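# Six arms hold a cloth above lanterns over a patch

## Task

Six arms are mounted on the tabletop at these approximate scene-frame spots (metres, with heading in degrees measured counter-clockwise from +x): arm1 x=-0.87 y=+0.65 z=+0.72 heading -90; arm2 x=-0.87 y=-0.65 z=+0.72 heading +90; arm3 x=+0.00 y=+0.65 z=+0.72 heading -90; arm4 x=+0.00 y=-0.65 z=+0.72 heading +90; arm5 x=+0.87 y=+0.65 z=+0.72 heading -90; arm6 x=+0.87 y=-0.65 z=+0.72 heading +90. Grip the cloth at its four handles and hold it motionless, with every part of it roughly a hand's width above the lantern tops, so that from above it hides the painted patch. At the end the cloth must touch nothing else. Each lantern must finish upright in its current spot. It counts as a failure if, at the end, any arm is in contact with the cloth fabric (not the handles) or any gripper has hold of a lantern.

## Robot and tools

Robots: six identical i2rt Big YAM arms named arm1 to arm6. Each has six revolute joints, a two-finger gripper and a wrist camera. The odd arms sit along y=+0.65 and face -y; the even arms sit along y=-0.65 and face +y; the three pairs are at x=-0.87, 0.00 and +0.87, all with feet at about z=0.72 m. A hand reaches roughly 1.0 m out from the joint 1 axis. Two room cameras, cam_high and cam_low, are fixed in the room rather than on any arm.

Frame: one shared scene frame, origin on the floor, +z up. The hand point is halfway between the fingertips; its z axis runs along the fingers and the fingers open and close along its y axis. No line reports the true foot poses.

Joints, all absolute targets in radians (gripper in metres), with the tolerance that counts as arrived:
- joint1_rad -2.879..2.879 (±0.045): spins the arm about its foot, positive counter-clockwise seen from above; 0 points the arm along the way its foot faces.
- joint2_rad 0..3.141 (±0.14): shoulder; 0 has the upper arm lying back roughly level, larger values raise it and carry it forward.
- joint3_rad 0..3.019 (±0.09): elbow; 0 is fully folded, larger opens it.
- joint4_rad -1.692..1.57 (±0.055): hand pitch, positive tips the fingers up.
- joint5_rad -1.57..1.57 (±0.03): hand yaw, positive toward the arm's right.
- joint6_rad -2.094..2.094 (±0.035): hand roll, positive clockwise seen from behind the hand.
- gripper_m 0..0.093 (±0.003): fingertip gap; grip force tops out near 50 to 62 N per pad, lower on some units.
With joints 1 and 6 at 0 and the hand level pointing ahead, the wrist camera sits above the hand looking toward the fingertips. Joints move at different speeds, so the hand can sweep a wide curve between postures.

Tools:
- execute_actions: arguments actions (a list holding one action, or empty) and cameras (optional list from arm1_cam_wrist..arm6_cam_wrist, cam_high, cam_low, all; omitted, null or ["all"] means every camera, [] means none, max 16 names). The action is one object keyed by arm name; under each arm put "joints", an object of joint names to absolute targets as above. Any subset of arms and joints may be given; all start together and may finish at different moments. A joint or arm you leave out may keep pushing toward an earlier target. An unknown key or out-of-range number rejects the whole call and nothing moves. Each action is capped at 15 s. An empty list simply returns state and images. Example: {"arm1": {"joints": {"gripper_m": 0.05}}, "arm2": {"joints": {"joint1_rad": 0.3}}}.
- wait: seconds from 0 to 10; commands nothing new, returns the same output as an empty action.
- zoom_image: camera name and region [x0, y0, x1, y1] in pixels of that camera's most recent full image, origin top-left, at most 504 by 504.
- finished_scene: scene number; ends the scene for good and reports success. Replying with no tool call also ends things.

Results: joint_positions per arm; joint torques in the same joint order without gripper (whole drive output, offset and scaled per unit, noisy, nonzero even in free air, and friction can mimic or mask load); a pictures line listing the cameras in image order. joint_status tells how each commanded joint finished: off_target (resting away from target, maybe still pushing); contact_stop or time_out (target dropped, holds where it stopped; but after time_out a joint may keep a target up to 0.375, 0.375, 0.113, 0.225, 0.075, 0.3 rad away for joints 1-6 and keep pushing, listed under on_its_own, and will finish the move if the path frees up); not_followed (a self/inter-arm collision check blocked that arm's joints, shown with a "joint command not followed" line and often a cause; the gripper part still runs, and the blocked targets may be retried on later actions until replaced). on_its_own lists joints the call didn't command; "held at" is the held target, not the position. A stop reported in one call cancels the rest of that reply's motion calls. limit_stop_at_motor_heat appears after a heat fault; resend targets then.

Cautions: the arms do not halt on contact and can press hard; to relieve a joint that is pushing, command its reported position. A target very near the current position may produce no motion. A loaded joint slowly sags. Sustained pushing heats motors: MOTOR HOT warns from 85 °C, and at 100 °C that arm's motors and gripper let go and it falls (OVER-TEMPERATURE FAULT). A firm press between two arms fails at once; the collision check can react too late and ignores fingers, gripper housings and wrist cameras. The simulation runs while you think, and the robot holds its last command meanwhile. Don't let lanterns be knocked over or pushed out of the work area, don't drop or slam things, and note that loose objects may get an occasional shove. Finish with four grippers on the handles only, no arm touching the cloth fabric, and no gripper holding a lantern.

Each tool is called as name(argument=value, ...), one argument or row to a line, values as JSON.

## Session

execute_actions(
  actions=[],
)

Scene clock: 0.00 s.
Joint torques (N m, as the arm reports them, + toward a larger angle): no reading
Motor temperatures (°C, as the motors report them): arm1=[29 30 31 29 28 28] | arm2=[28 28 26 30 27 30] | arm3=[27 28 31 28 29 28] | arm4=[27 27 28 27 26 28] | arm5=[31 29 27 30 26 28] | arm6=[27 28 29 29 28 27]
arm1.joint_positions: joint1_rad=-0.008 joint2_rad=+0.434 joint3_rad=+1.482 joint4_rad=-1.527 joint5_rad=-0.016 joint6_rad=+0.005 gripper_m=+0.094
arm1.joint_status: not commanded
arm1.hand: x=-0.8750 y=+0.5326 z=+1.3268 quat_wxyz=(-0.372, -0.609, -0.600, +0.360) (m; scene frame)
arm2.joint_positions: joint1_rad=+0.002 joint2_rad=+0.451 joint3_rad=+1.455 joint4_rad=-1.532 joint5_rad=-0.001 joint6_rad=-0.009 gripper_m=+0.095
arm2.joint_status: not commanded
arm2.hand: x=-0.8756 y=-0.5188 z=+1.3173 quat_wxyz=(-0.356, +0.618, -0.610, -0.345) (m; scene frame)
arm3.joint_positions: joint1_rad=-0.015 joint2_rad=+0.432 joint3_rad=+1.462 joint4_rad=-1.527 joint5_rad=-0.007 joint6_rad=-0.010 gripper_m=+0.094
arm3.joint_status: not commanded
arm3.hand: x=-0.0031 y=+0.5313 z=+1.3591 quat_wxyz=(-0.354, -0.616, -0.599, +0.370) (m; scene frame)
arm4.joint_positions: joint1_rad=+0.013 joint2_rad=+0.423 joint3_rad=+1.480 joint4_rad=-1.520 joint5_rad=-0.004 joint6_rad=+0.005 gripper_m=+0.094
arm4.joint_status: not commanded
arm4.hand: x=+0.0029 y=-0.5377 z=+1.3395 quat_wxyz=(-0.372, +0.595, -0.608, -0.372) (m; scene frame)
arm5.joint_positions: joint1_rad=-0.014 joint2_rad=+0.450 joint3_rad=+1.470 joint4_rad=-1.540 joint5_rad=-0.006 joint6_rad=-0.017 gripper_m=+0.095
arm5.joint_status: not commanded
arm5.hand: x=+0.8757 y=+0.5298 z=+1.3411 quat_wxyz=(-0.361, -0.593, -0.628, +0.352) (m; scene frame)
arm6.joint_positions: joint1_rad=+0.002 joint2_rad=+0.435 joint3_rad=+1.460 joint4_rad=-1.541 joint5_rad=-0.010 joint6_rad=-0.002 gripper_m=+0.094
arm6.joint_status: not commanded
arm6.hand: x=+0.8710 y=-0.5298 z=+1.3649 quat_wxyz=(-0.353, +0.612, -0.611, -0.358) (m; scene frame)
pictures: arm1_cam_wrist, arm2_cam_wrist, arm3_cam_wrist, arm4_cam_wrist, arm5_cam_wrist, arm6_cam_wrist, cam_high, cam_low
Images, in order (width x height): arm1_cam_wrist 616x616, arm2_cam_wrist 616x616, arm3_cam_wrist 616x616, arm4_cam_wrist 616x616, arm5_cam_wrist 616x616, arm6_cam_wrist 616x616, cam_high 672x504, cam_low 672x504.

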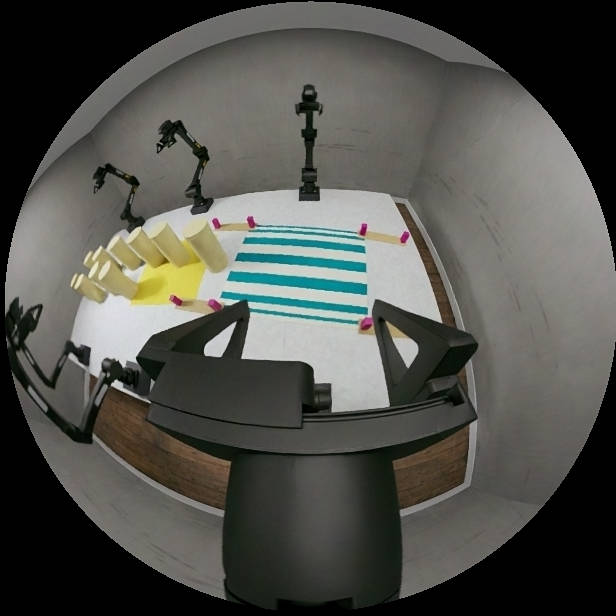

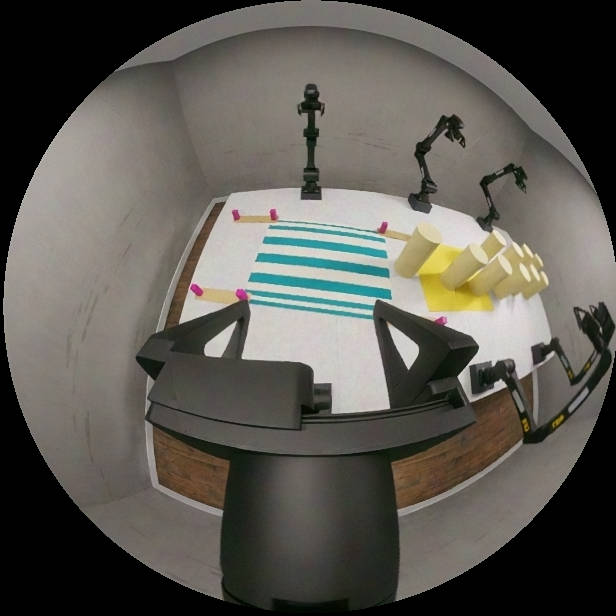

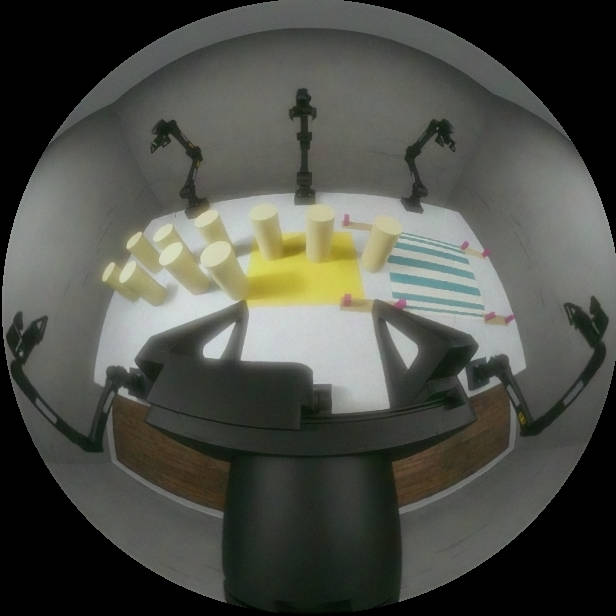

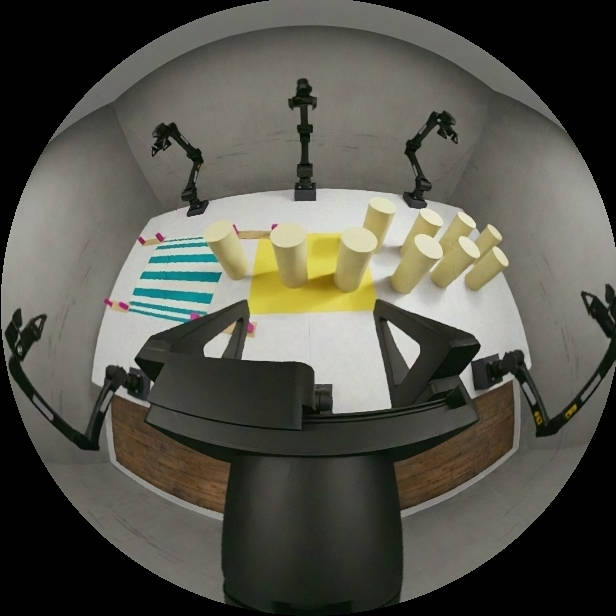

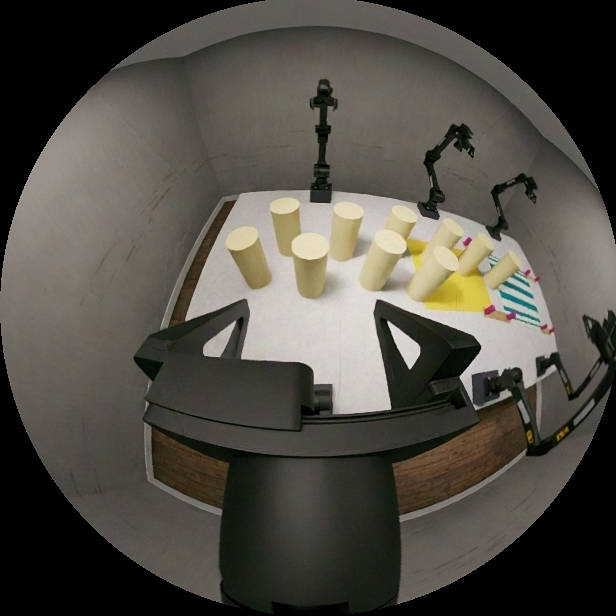

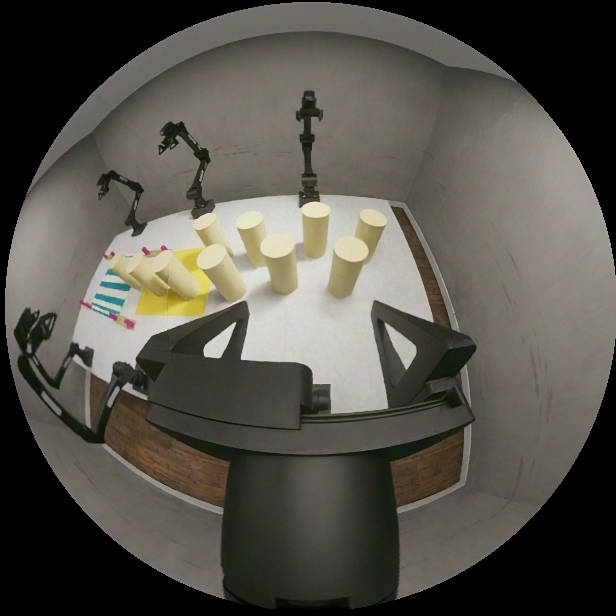

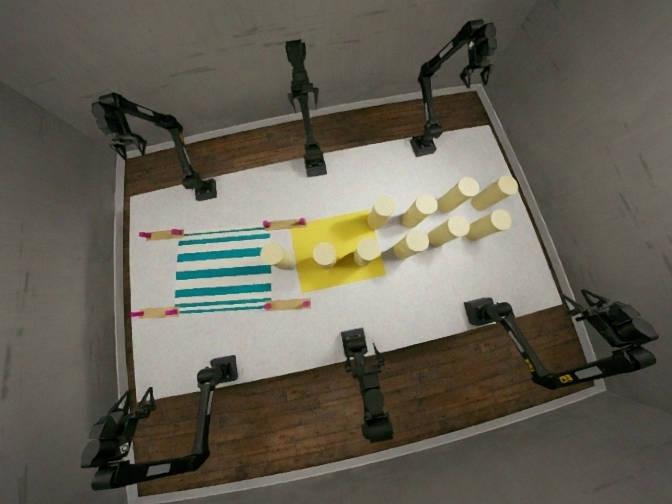

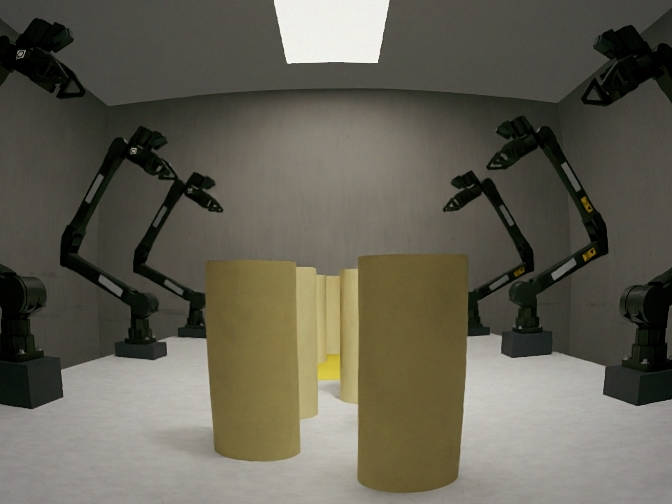

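zoom_image(
  camera="cam_high",
  region=[110, 130, 410, 390],
)

zoom_image(
  camera="arm1_cam_wrist",
  region=[150, 200, 430, 350],
)

Region (110, 130, 410, 390) of cam_high's 672x504 image, scaled by 1.680, with more detail than that image has; it fills the top 437 rows of this view, and the rest is white.

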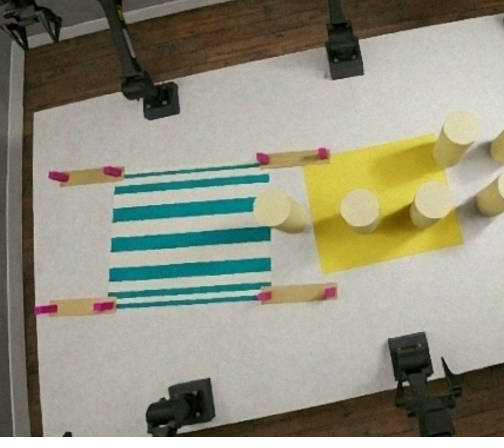

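Region (150, 200, 430, 350) of arm1_cam_wrist's 616x616 image, scaled by 1.800, with more detail than that image has; it fills the top 270 rows of this view, and the rest is white.

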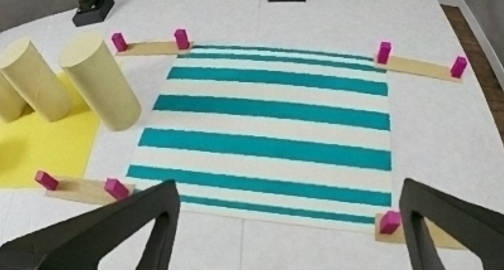

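execute_actions(
  actions=[
    {"arm1":{"joints":{"joint1_rad":-0.64,"joint2_rad":1.4,"joint3_rad":1.3,"joint4_rad":-1.47}},"arm2":{"joints":{"joint1_rad":0.626,"joint2_rad":1.6,"joint3_rad":1.5,"joint4_rad":-1.47}},"arm3":{"joints":{"joint1_rad":-0.864,"joint2_rad":1.7,"joint3_rad":1.7,"joint4_rad":-1.57}},"arm4":{"joints":{"joint1_rad":1.014,"joint2_rad":1.8,"joint3_rad":1.8,"joint4_rad":-1.57}},"arm5":{"joints":{"joint4_rad":0.0}},"arm6":{"joints":{"joint3_rad":0.9}}},
  ],
  cameras=["arm1_cam_wrist","arm2_cam_wrist","arm3_cam_wrist","arm4_cam_wrist","cam_high"],
)

Scene clock: 64.20 s.
Joint torques (N m, as the arm reports them, + toward a larger angle): arm1=[  0.69 -13.55  10.03   0.55   0.16   0.05] | arm2=[ -0.17 -14.83  12.04   0.5   -0.09   0.01] | arm3=[ -0.31 -16.71  11.9   -0.46   0.06  -0.09] | arm4=[ -1.49 -16.55  11.55  -0.51  -0.09   0.14] | arm5=[ 0.19  6.81  5.15  1.37 -0.01  0.07] | arm6=[0.44 2.17 8.74 1.32 0.07 0.02]
Motor temperatures (°C, as the motors report them): arm1=[29 31 34 29 28 28] | arm2=[28 28 29 30 27 30] | arm3=[27 28 34 28 29 28] | arm4=[27 27 31 27 26 28] | arm5=[31 29 30 31 26 28] | arm6=[27 28 32 30 28 27]
arm1.joint_positions: joint1_rad=-0.637 joint2_rad=+1.397 joint3_rad=+1.286 joint4_rad=-1.475 joint5_rad=-0.017 joint6_rad=+0.005 gripper_m=+0.094
arm1.joint_status: all done
arm1.hand: x=-1.1093 y=+0.3283 z=+0.9823 quat_wxyz=(-0.005, -0.895, -0.446, -0.016) (m; scene frame)
arm2.joint_positions: joint1_rad=+0.631 joint2_rad=+1.598 joint3_rad=+1.486 joint4_rad=-1.477 joint5_rad=+0.001 joint6_rad=-0.009 gripper_m=+0.095
arm2.joint_status: all done
arm2.hand: x=-1.1500 y=-0.2634 z=+0.9766 quat_wxyz=(+0.004, +0.892, -0.451, +0.015) (m; scene frame)
arm3.joint_positions: joint1_rad=-0.871 joint2_rad=+1.697 joint3_rad=+1.683 joint4_rad=-1.557 joint5_rad=-0.008 joint6_rad=-0.010 gripper_m=+0.094
arm3.joint_status: all done
arm3.hand: x=-0.4049 y=+0.3264 z=+1.0456 quat_wxyz=(-0.004, -0.942, -0.334, +0.000) (m; scene frame)
arm4.joint_positions: joint1_rad=+1.026 joint2_rad=+1.805 joint3_rad=+1.785 joint4_rad=-1.554 joint5_rad=-0.004 joint6_rad=+0.005 gripper_m=+0.094
arm4.joint_status: all done
arm4.hand: x=-0.4672 y=-0.3479 z=+0.9998 quat_wxyz=(+0.003, +0.958, -0.286, +0.000) (m; scene frame)
arm5.joint_positions: joint1_rad=-0.014 joint2_rad=+0.450 joint3_rad=+1.470 joint4_rad=-0.015 joint5_rad=-0.006 joint6_rad=-0.017 gripper_m=+0.095
arm5.joint_status: all done
arm5.hand: x=+0.8734 y=+0.6129 z=+1.6705 quat_wxyz=(-0.686, -0.188, -0.203, +0.673) (m; scene frame)
arm6.joint_positions: joint1_rad=+0.002 joint2_rad=+0.438 joint3_rad=+0.913 joint4_rad=-1.541 joint5_rad=-0.010 joint6_rad=-0.002 gripper_m=+0.094
arm6.joint_status: all done
arm6.hand: x=+0.8705 y=-0.4832 z=+1.1199 quat_wxyz=(-0.172, +0.685, -0.685, -0.179) (m; scene frame)
pictures: arm1_cam_wrist, arm2_cam_wrist, arm3_cam_wrist, arm4_cam_wrist, cam_high
Images, in order (width x height): arm1_cam_wrist 616x616, arm2_cam_wrist 616x616, arm3_cam_wrist 616x616, arm4_cam_wrist 616x616, cam_high 672x504.

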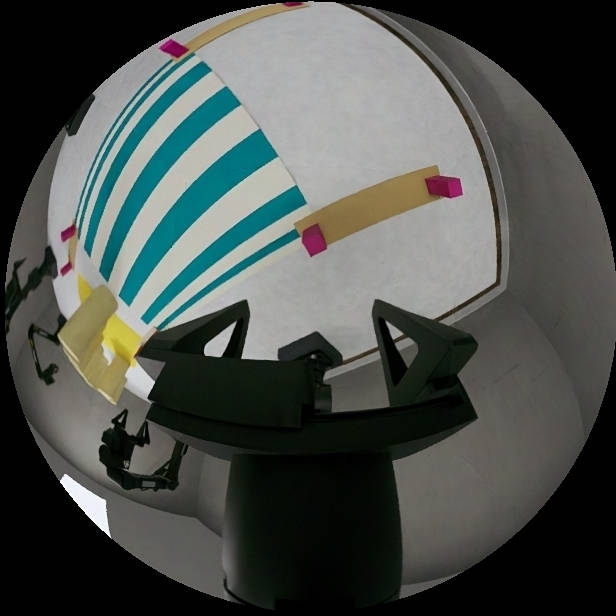

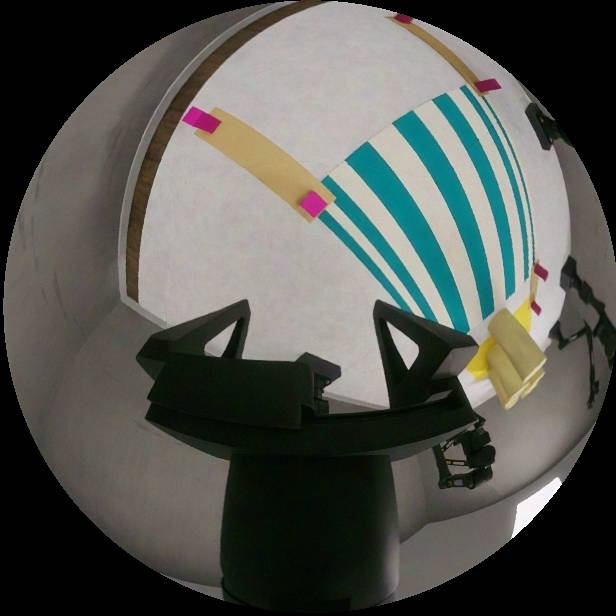

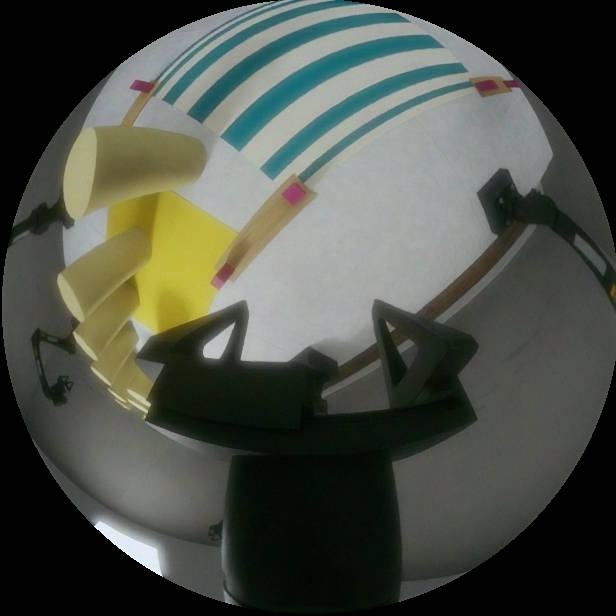

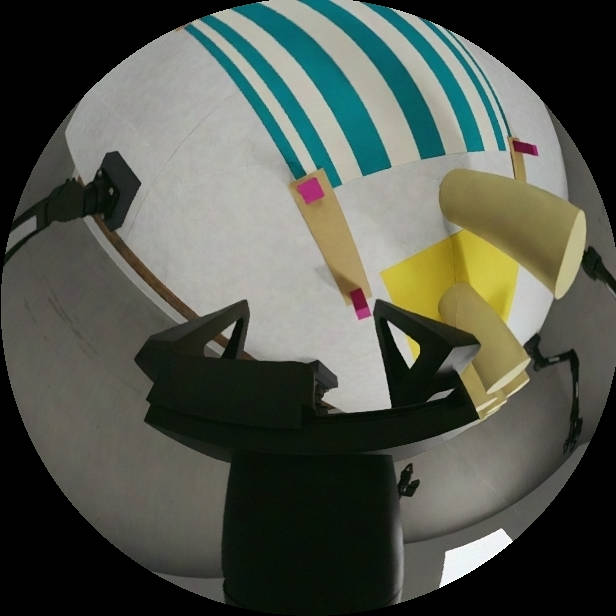

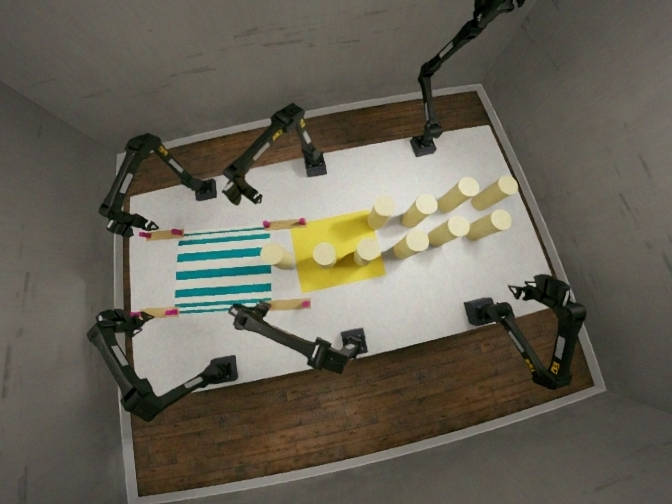

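execute_actions(
  actions=[
    {"arm1":{"joints":{"joint1_rad":-0.64,"joint2_rad":1.494,"joint3_rad":1.015,"joint4_rad":-1.078,"joint6_rad":-0.52}},"arm2":{"joints":{"joint1_rad":0.626,"joint2_rad":1.801,"joint3_rad":1.397,"joint4_rad":-1.153,"joint6_rad":0.75}},"arm3":{"joints":{"joint1_rad":-0.815,"joint2_rad":1.998,"joint3_rad":1.591,"joint4_rad":-1.15,"joint6_rad":-0.70}},"arm4":{"joints":{"joint1_rad":1.014,"joint2_rad":2.065,"joint3_rad":1.772,"joint4_rad":-1.264,"joint6_rad":1.14}}},
  ],
  cameras=["arm1_cam_wrist","arm2_cam_wrist","arm3_cam_wrist","arm4_cam_wrist"],
)

Scene clock: 106.90 s.
Joint torques (N m, as the arm reports them, + toward a larger angle): arm1=[  0.76 -14.23   9.14   0.81   0.11  -0.05] | arm2=[ -0.23 -19.35  11.01   0.71  -0.02   0.19] | arm3=[ -0.87 -21.24  10.89   0.78  -0.01  -0.21] | arm4=[ -1.68 -18.43  10.59   0.53  -0.01   0.24] | arm5=[0.15 6.88 5.14 1.37 0.   0.07] | arm6=[0.32 2.2  8.65 1.3  0.07 0.01]
Motor temperatures (°C, as the motors report them): arm1=[29 31 35 29 28 28] | arm2=[28 29 31 30 27 30] | arm3=[27 30 37 28 29 28] | arm4=[27 30 34 27 26 28] | arm5=[31 30 29 30 26 28] | arm6=[27 28 33 30 28 27]
arm1.joint_positions: joint1_rad=-0.637 joint2_rad=+1.502 joint3_rad=+0.997 joint4_rad=-1.090 joint5_rad=-0.017 joint6_rad=-0.510 gripper_m=+0.094
arm1.joint_status: all done
arm1.hand: x=-1.1036 y=+0.3344 z=+0.8374 quat_wxyz=(-0.008, -0.752, -0.659, -0.018) (m; scene frame)
arm2.joint_positions: joint1_rad=+0.631 joint2_rad=+1.819 joint3_rad=+1.385 joint4_rad=-1.167 joint5_rad=+0.001 joint6_rad=+0.737 gripper_m=+0.095
arm2.joint_status: all done
arm2.hand: x=-1.1745 y=-0.2280 z=+0.8320 quat_wxyz=(-0.001, +0.666, -0.745, +0.021) (m; scene frame)
arm3.joint_positions: joint1_rad=-0.816 joint2_rad=+2.000 joint3_rad=+1.573 joint4_rad=-1.165 joint5_rad=-0.008 joint6_rad=-0.692 gripper_m=+0.094
arm3.joint_status: all done
arm3.hand: x=-0.4351 y=+0.2613 z=+0.8420 quat_wxyz=(-0.003, -0.759, -0.652, -0.010) (m; scene frame)
arm4.joint_positions: joint1_rad=+1.026 joint2_rad=+2.059 joint3_rad=+1.760 joint4_rad=-1.281 joint5_rad=-0.004 joint6_rad=+1.128 gripper_m=+0.094
arm4.joint_status: all done
arm4.hand: x=-0.5225 y=-0.3123 z=+0.8447 quat_wxyz=(+0.001, +0.659, -0.752, +0.004) (m; scene frame)
arm5.joint_positions: joint1_rad=-0.014 joint2_rad=+0.450 joint3_rad=+1.470 joint4_rad=-0.015 joint5_rad=-0.006 joint6_rad=-0.017 gripper_m=+0.095
arm5.joint_status: not commanded
arm5.hand: x=+0.8734 y=+0.6129 z=+1.6705 quat_wxyz=(-0.686, -0.188, -0.203, +0.673) (m; scene frame)
arm6.joint_positions: joint1_rad=+0.002 joint2_rad=+0.438 joint3_rad=+0.913 joint4_rad=-1.541 joint5_rad=-0.010 joint6_rad=-0.002 gripper_m=+0.094
arm6.joint_status: not commanded
arm6.hand: x=+0.8705 y=-0.4832 z=+1.1199 quat_wxyz=(-0.172, +0.685, -0.685, -0.179) (m; scene frame)
pictures: arm1_cam_wrist, arm2_cam_wrist, arm3_cam_wrist, arm4_cam_wrist
Images, in order (width x height): arm1_cam_wrist 616x616, arm2_cam_wrist 616x616, arm3_cam_wrist 616x616, arm4_cam_wrist 616x616.

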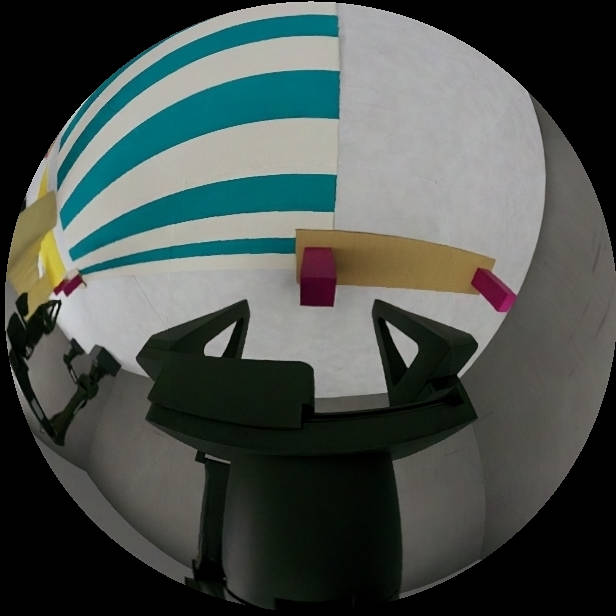

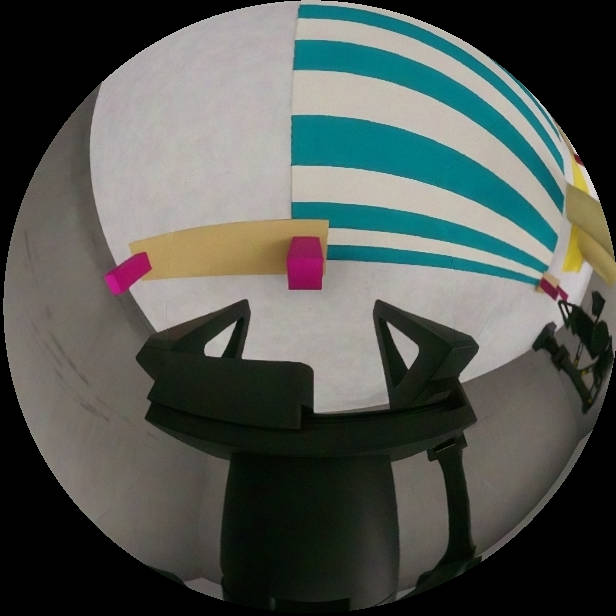

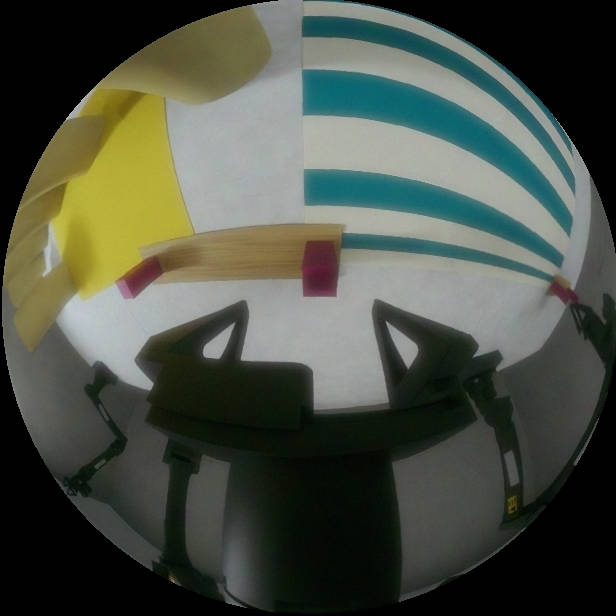

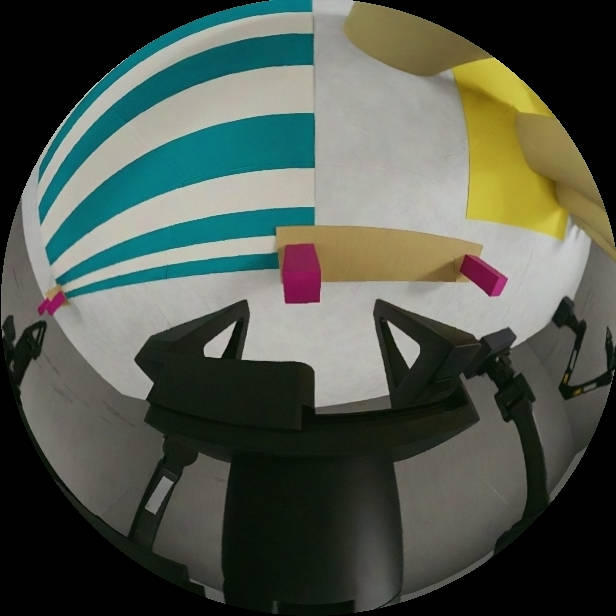

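execute_actions(
  actions=[
    {"arm1":{"joints":{"joint2_rad":1.601,"joint3_rad":0.932,"joint4_rad":-0.888}},"arm2":{"joints":{"joint2_rad":1.878,"joint3_rad":1.328,"joint4_rad":-0.99}},"arm3":{"joints":{"joint2_rad":2.089,"joint3_rad":1.531,"joint4_rad":-0.99}},"arm4":{"joints":{"joint2_rad":2.1425,"joint3_rad":1.695,"joint4_rad":-1.11}}},
  ],
  cameras=["arm1_cam_wrist","arm2_cam_wrist","arm3_cam_wrist","arm4_cam_wrist"],
)

Scene clock: 121.10 s.
Joint torques (N m, as the arm reports them, + toward a larger angle): arm1=[  0.43 -14.19   7.73   0.77   0.13  -0.05] | arm2=[ -0.17 -17.6    9.46   0.78  -0.03   0.17] | arm3=[ -0.63 -21.08   8.96   0.9   -0.01  -0.19] | arm4=[ -1.63 -19.31   8.99   0.56  -0.01   0.25] | arm5=[ 0.19  6.86  5.15  1.39 -0.01  0.07] | arm6=[0.39 2.16 8.69 1.33 0.07 0.  ]
Motor temperatures (°C, as the motors report them): arm1=[29 31 35 29 28 28] | arm2=[28 30 30 30 27 30] | arm3=[27 31 37 28 29 28] | arm4=[27 31 34 27 27 28] | arm5=[31 30 30 30 26 28] | arm6=[27 28 33 30 28 27]
arm1.joint_positions: joint1_rad=-0.637 joint2_rad=+1.605 joint3_rad=+0.920 joint4_rad=-0.899 joint5_rad=-0.017 joint6_rad=-0.511 gripper_m=+0.094
arm1.joint_status: all done
arm1.hand: x=-1.1050 y=+0.3319 z=+0.7743 quat_wxyz=(-0.009, -0.752, -0.659, -0.013) (m; scene frame)
arm2.joint_positions: joint1_rad=+0.631 joint2_rad=+1.874 joint3_rad=+1.329 joint4_rad=-1.004 joint5_rad=+0.001 joint6_rad=+0.737 gripper_m=+0.095
arm2.joint_status: all done
arm2.hand: x=-1.1811 y=-0.2184 z=+0.7852 quat_wxyz=(-0.004, +0.667, -0.745, -0.005) (m; scene frame)
arm3.joint_positions: joint1_rad=-0.816 joint2_rad=+2.083 joint3_rad=+1.527 joint4_rad=-1.005 joint5_rad=-0.008 joint6_rad=-0.692 gripper_m=+0.094
arm3.joint_status: all done
arm3.hand: x=-0.4426 y=+0.2548 z=+0.7788 quat_wxyz=(-0.004, -0.758, -0.652, +0.005) (m; scene frame)
arm4.joint_positions: joint1_rad=+1.026 joint2_rad=+2.147 joint3_rad=+1.694 joint4_rad=-1.128 joint5_rad=-0.004 joint6_rad=+1.128 gripper_m=+0.094
arm4.joint_status: all done
arm4.hand: x=-0.5261 y=-0.3101 z=+0.7685 quat_wxyz=(+0.001, +0.659, -0.752, +0.004) (m; scene frame)
arm5.joint_positions: joint1_rad=-0.014 joint2_rad=+0.450 joint3_rad=+1.470 joint4_rad=-0.015 joint5_rad=-0.006 joint6_rad=-0.017 gripper_m=+0.095
arm5.joint_status: not commanded
arm5.hand: x=+0.8734 y=+0.6129 z=+1.6705 quat_wxyz=(-0.686, -0.188, -0.203, +0.673) (m; scene frame)
arm6.joint_positions: joint1_rad=+0.002 joint2_rad=+0.438 joint3_rad=+0.913 joint4_rad=-1.541 joint5_rad=-0.010 joint6_rad=-0.002 gripper_m=+0.094
arm6.joint_status: not commanded
arm6.hand: x=+0.8705 y=-0.4832 z=+1.1199 quat_wxyz=(-0.172, +0.685, -0.685, -0.179) (m; scene frame)
pictures: arm1_cam_wrist, arm2_cam_wrist, arm3_cam_wrist, arm4_cam_wrist
Images, in order (width x height): arm1_cam_wrist 616x616, arm2_cam_wrist 616x616, arm3_cam_wrist 616x616, arm4_cam_wrist 616x616.

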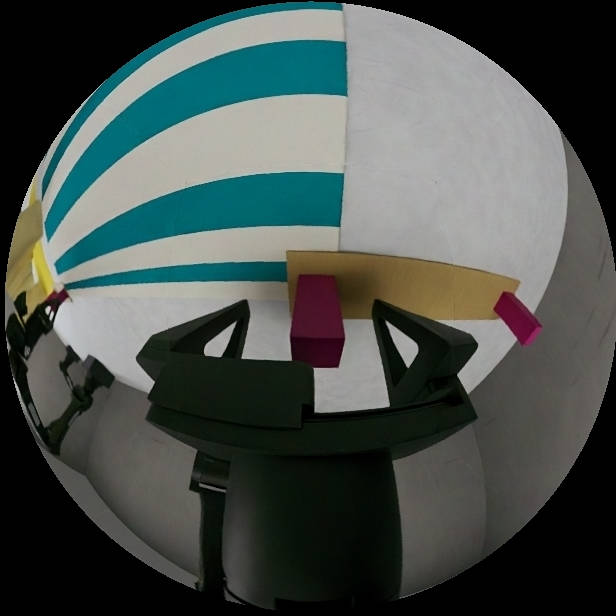

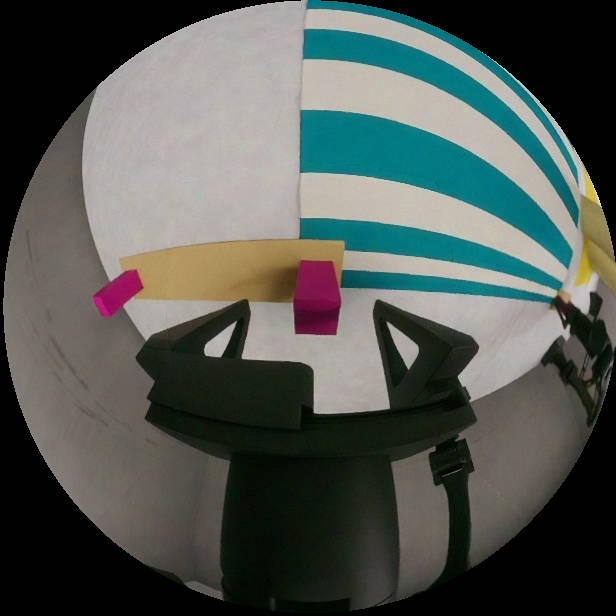

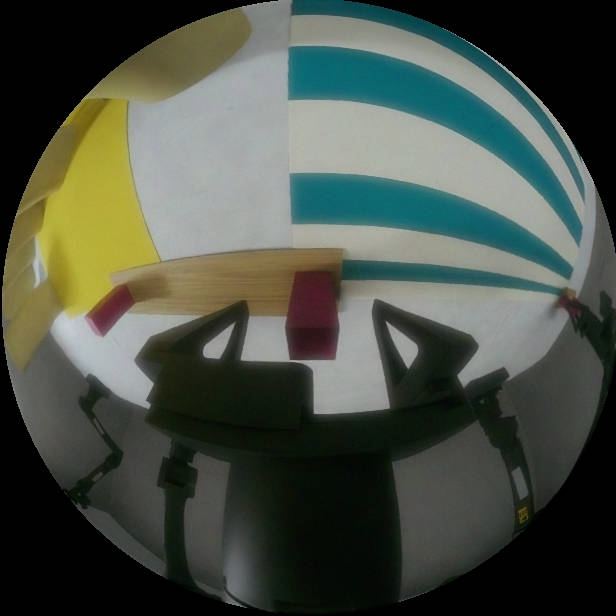

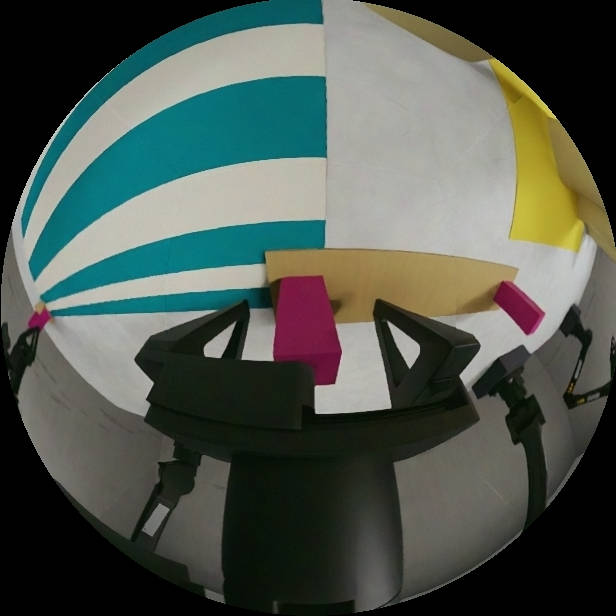

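execute_actions(
  actions=[
    {"arm1":{"joints":{"gripper_m":0.0}},"arm2":{"joints":{"joint2_rad":1.918,"joint4_rad":-0.97}},"arm3":{"joints":{"gripper_m":0.0}},"arm4":{"joints":{"gripper_m":0.0}}},
  ],
  cameras=["arm1_cam_wrist","arm2_cam_wrist","arm3_cam_wrist","arm4_cam_wrist"],
)

Scene clock: 131.23 s.
Joint torques (N m, as the arm reports them, + toward a larger angle): arm1=[  0.6  -14.49   7.87   0.67  -0.05  -0.05] | arm2=[ -0.18 -17.07   9.31   0.8   -0.02   0.17] | arm3=[ -0.56 -21.23   8.93   0.83  -0.05  -0.14] | arm4=[ -1.68 -19.08   9.03   0.35   0.06   0.23] | arm5=[ 0.26  6.84  5.15  1.38 -0.01  0.07] | arm6=[0.43 2.29 8.66 1.29 0.08 0.  ]
Motor temperatures (°C, as the motors report them): arm1=[29 31 35 29 28 28] | arm2=[28 30 30 30 27 30] | arm3=[27 32 36 28 29 28] | arm4=[27 31 34 27 27 28] | arm5=[31 30 30 30 26 28] | arm6=[27 28 33 30 28 27]
arm1.joint_positions: joint1_rad=-0.637 joint2_rad=+1.605 joint3_rad=+0.920 joint4_rad=-0.896 joint5_rad=-0.012 joint6_rad=-0.510 gripper_m=+0.029
arm1.joint_status: gripper_m off_target (ended at +0.029, target +0.000)
arm1.hand: x=-1.1060 y=+0.3320 z=+0.7743 quat_wxyz=(-0.007, -0.752, -0.659, -0.011) (m; scene frame)
arm2.joint_positions: joint1_rad=+0.631 joint2_rad=+1.903 joint3_rad=+1.329 joint4_rad=-0.985 joint5_rad=+0.001 joint6_rad=+0.737 gripper_m=+0.095
arm2.joint_status: all done
arm2.hand: x=-1.1818 y=-0.2172 z=+0.7703 quat_wxyz=(-0.003, +0.666, -0.746, +0.000) (m; scene frame)
arm3.joint_positions: joint1_rad=-0.816 joint2_rad=+2.083 joint3_rad=+1.527 joint4_rad=-1.004 joint5_rad=-0.007 joint6_rad=-0.695 gripper_m=+0.029
arm3.joint_status: gripper_m off_target (ended at +0.029, target +0.000)
arm3.hand: x=-0.4429 y=+0.2547 z=+0.7788 quat_wxyz=(-0.003, -0.757, -0.653, +0.006) (m; scene frame)
arm4.joint_positions: joint1_rad=+1.026 joint2_rad=+2.147 joint3_rad=+1.694 joint4_rad=-1.120 joint5_rad=-0.006 joint6_rad=+1.130 gripper_m=+0.029
arm4.joint_status: gripper_m off_target (ended at +0.029, target +0.000)
arm4.hand: x=-0.5278 y=-0.3095 z=+0.7685 quat_wxyz=(+0.004, +0.659, -0.753, +0.001) (m; scene frame)
arm5.joint_positions: joint1_rad=-0.014 joint2_rad=+0.450 joint3_rad=+1.470 joint4_rad=-0.015 joint5_rad=-0.006 joint6_rad=-0.017 gripper_m=+0.095
arm5.joint_status: not commanded
arm5.hand: x=+0.8734 y=+0.6129 z=+1.6705 quat_wxyz=(-0.686, -0.188, -0.203, +0.673) (m; scene frame)
arm6.joint_positions: joint1_rad=+0.002 joint2_rad=+0.438 joint3_rad=+0.913 joint4_rad=-1.541 joint5_rad=-0.010 joint6_rad=-0.002 gripper_m=+0.094
arm6.joint_status: not commanded
arm6.hand: x=+0.8705 y=-0.4832 z=+1.1199 quat_wxyz=(-0.172, +0.685, -0.685, -0.179) (m; scene frame)
pictures: arm1_cam_wrist, arm2_cam_wrist, arm3_cam_wrist, arm4_cam_wrist
Images, in order (width x height): arm1_cam_wrist 616x616, arm2_cam_wrist 616x616, arm3_cam_wrist 616x616, arm4_cam_wrist 616x616.

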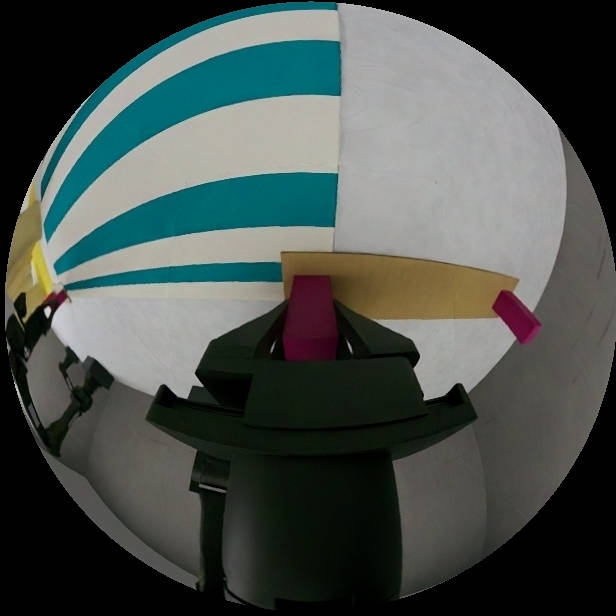

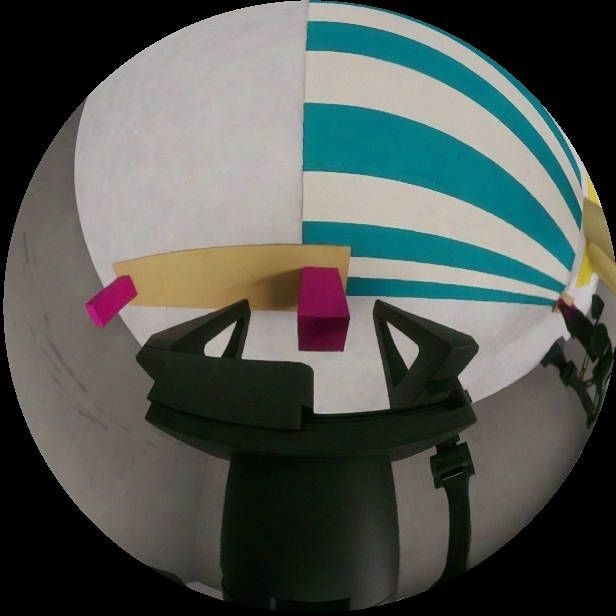

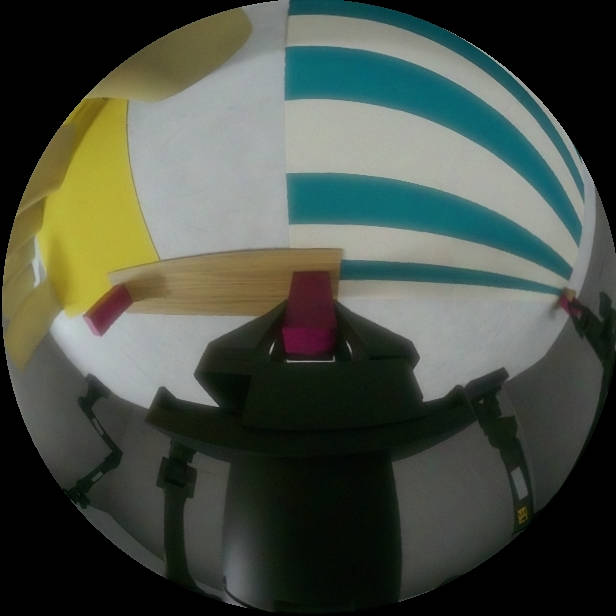

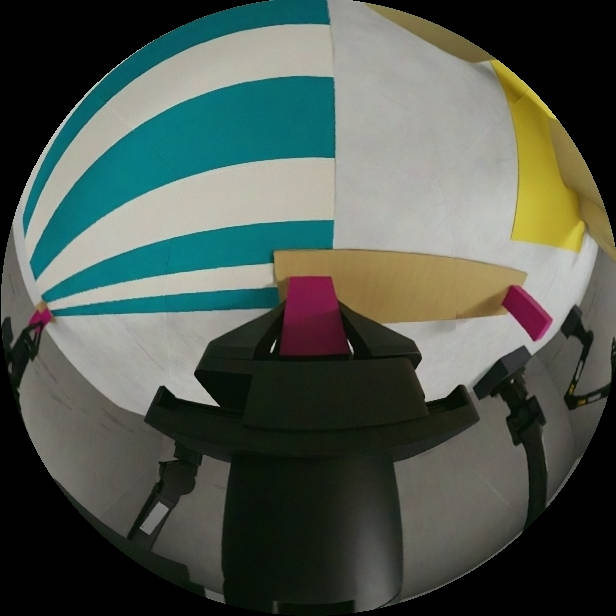

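execute_actions(
  actions=[
    {"arm2":{"joints":{"joint1_rad":0.61,"gripper_m":0.0}}},
  ],
  cameras=["arm2_cam_wrist","cam_low","cam_high"],
)

Scene clock: 135.97 s.
Joint torques (N m, as the arm reports them, + toward a larger angle): arm1=[  0.77 -14.21   7.78   0.72  -0.07  -0.06] | arm2=[ -0.13 -17.04   9.3    0.78  -0.02   0.15] | arm3=[ -0.8  -21.34   9.02   0.96  -0.03  -0.15] | arm4=[ -1.64 -19.1    9.03   0.34   0.06   0.23] | arm5=[0.19 6.77 5.13 1.37 0.   0.07] | arm6=[0.46 2.38 8.67 1.34 0.07 0.02]
Motor temperatures (°C, as the motors report them): arm1=[29 31 35 29 28 28] | arm2=[28 30 30 30 27 30] | arm3=[27 32 36 28 29 28] | arm4=[27 32 34 27 27 28] | arm5=[31 30 30 30 26 28] | arm6=[27 28 33 30 28 27]
arm1.joint_positions: joint1_rad=-0.637 joint2_rad=+1.605 joint3_rad=+0.920 joint4_rad=-0.896 joint5_rad=-0.012 joint6_rad=-0.510 gripper_m=+0.029
arm1.joint_status: not commanded
arm1.hand: x=-1.1060 y=+0.3320 z=+0.7743 quat_wxyz=(-0.007, -0.752, -0.659, -0.011) (m; scene frame)
arm2.joint_positions: joint1_rad=+0.614 joint2_rad=+1.903 joint3_rad=+1.329 joint4_rad=-0.984 joint5_rad=+0.001 joint6_rad=+0.739 gripper_m=+0.029
arm2.joint_status: gripper_m off_target (ended at +0.029, target +0.000); the others done
arm2.hand: x=-1.1746 y=-0.2119 z=+0.7703 quat_wxyz=(-0.004, +0.660, -0.752, -0.001) (m; scene frame)
arm3.joint_positions: joint1_rad=-0.816 joint2_rad=+2.083 joint3_rad=+1.527 joint4_rad=-1.004 joint5_rad=-0.007 joint6_rad=-0.695 gripper_m=+0.029
arm3.joint_status: not commanded
arm3.hand: x=-0.4429 y=+0.2547 z=+0.7788 quat_wxyz=(-0.003, -0.757, -0.653, +0.006) (m; scene frame)
arm4.joint_positions: joint1_rad=+1.026 joint2_rad=+2.147 joint3_rad=+1.694 joint4_rad=-1.120 joint5_rad=-0.006 joint6_rad=+1.130 gripper_m=+0.029
arm4.joint_status: not commanded
arm4.hand: x=-0.5278 y=-0.3095 z=+0.7685 quat_wxyz=(+0.004, +0.659, -0.753, +0.001) (m; scene frame)
arm5.joint_positions: joint1_rad=-0.014 joint2_rad=+0.450 joint3_rad=+1.470 joint4_rad=-0.015 joint5_rad=-0.006 joint6_rad=-0.017 gripper_m=+0.095
arm5.joint_status: not commanded
arm5.hand: x=+0.8734 y=+0.6129 z=+1.6705 quat_wxyz=(-0.686, -0.188, -0.203, +0.673) (m; scene frame)
arm6.joint_positions: joint1_rad=+0.002 joint2_rad=+0.438 joint3_rad=+0.913 joint4_rad=-1.541 joint5_rad=-0.010 joint6_rad=-0.002 gripper_m=+0.094
arm6.joint_status: not commanded
arm6.hand: x=+0.8705 y=-0.4832 z=+1.1199 quat_wxyz=(-0.172, +0.685, -0.685, -0.179) (m; scene frame)
pictures: arm2_cam_wrist, cam_high, cam_low
Images, in order (width x height): arm2_cam_wrist 616x616, cam_high 672x504, cam_low 672x504.

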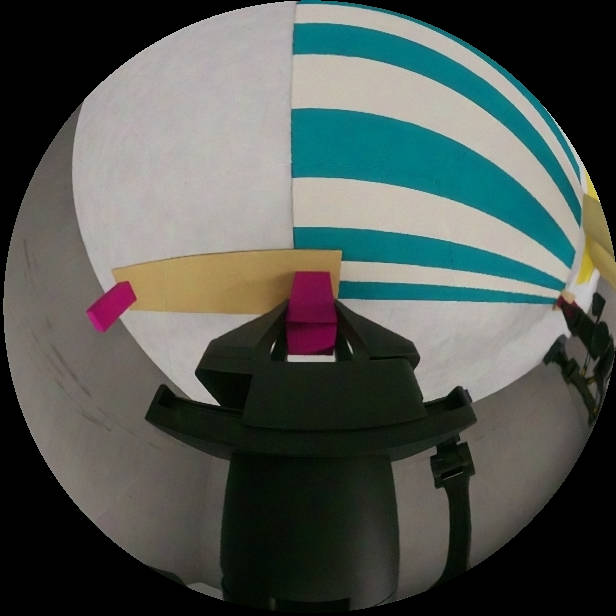

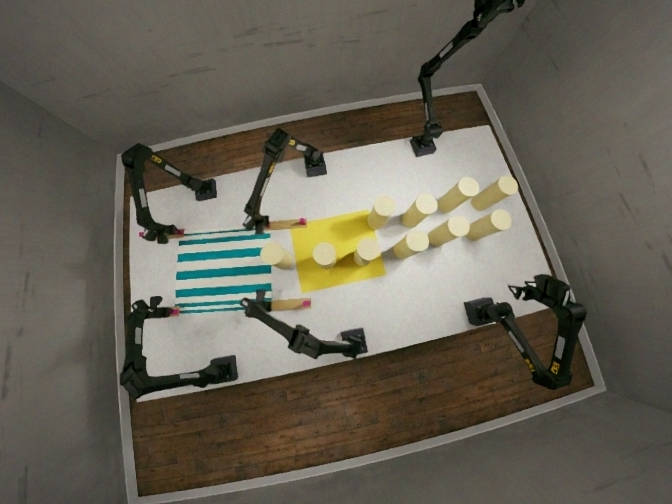

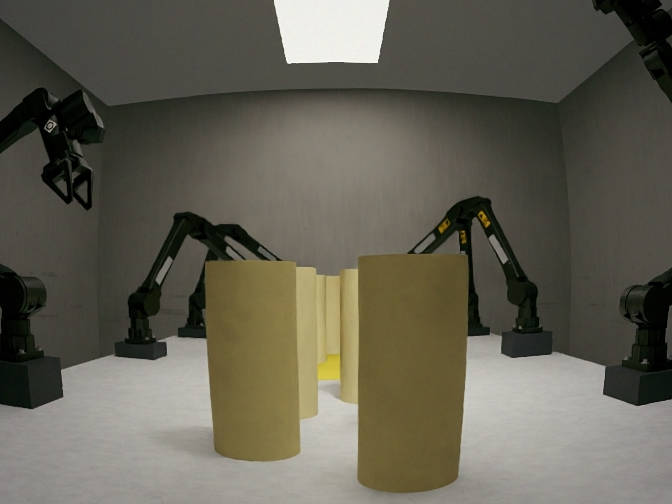

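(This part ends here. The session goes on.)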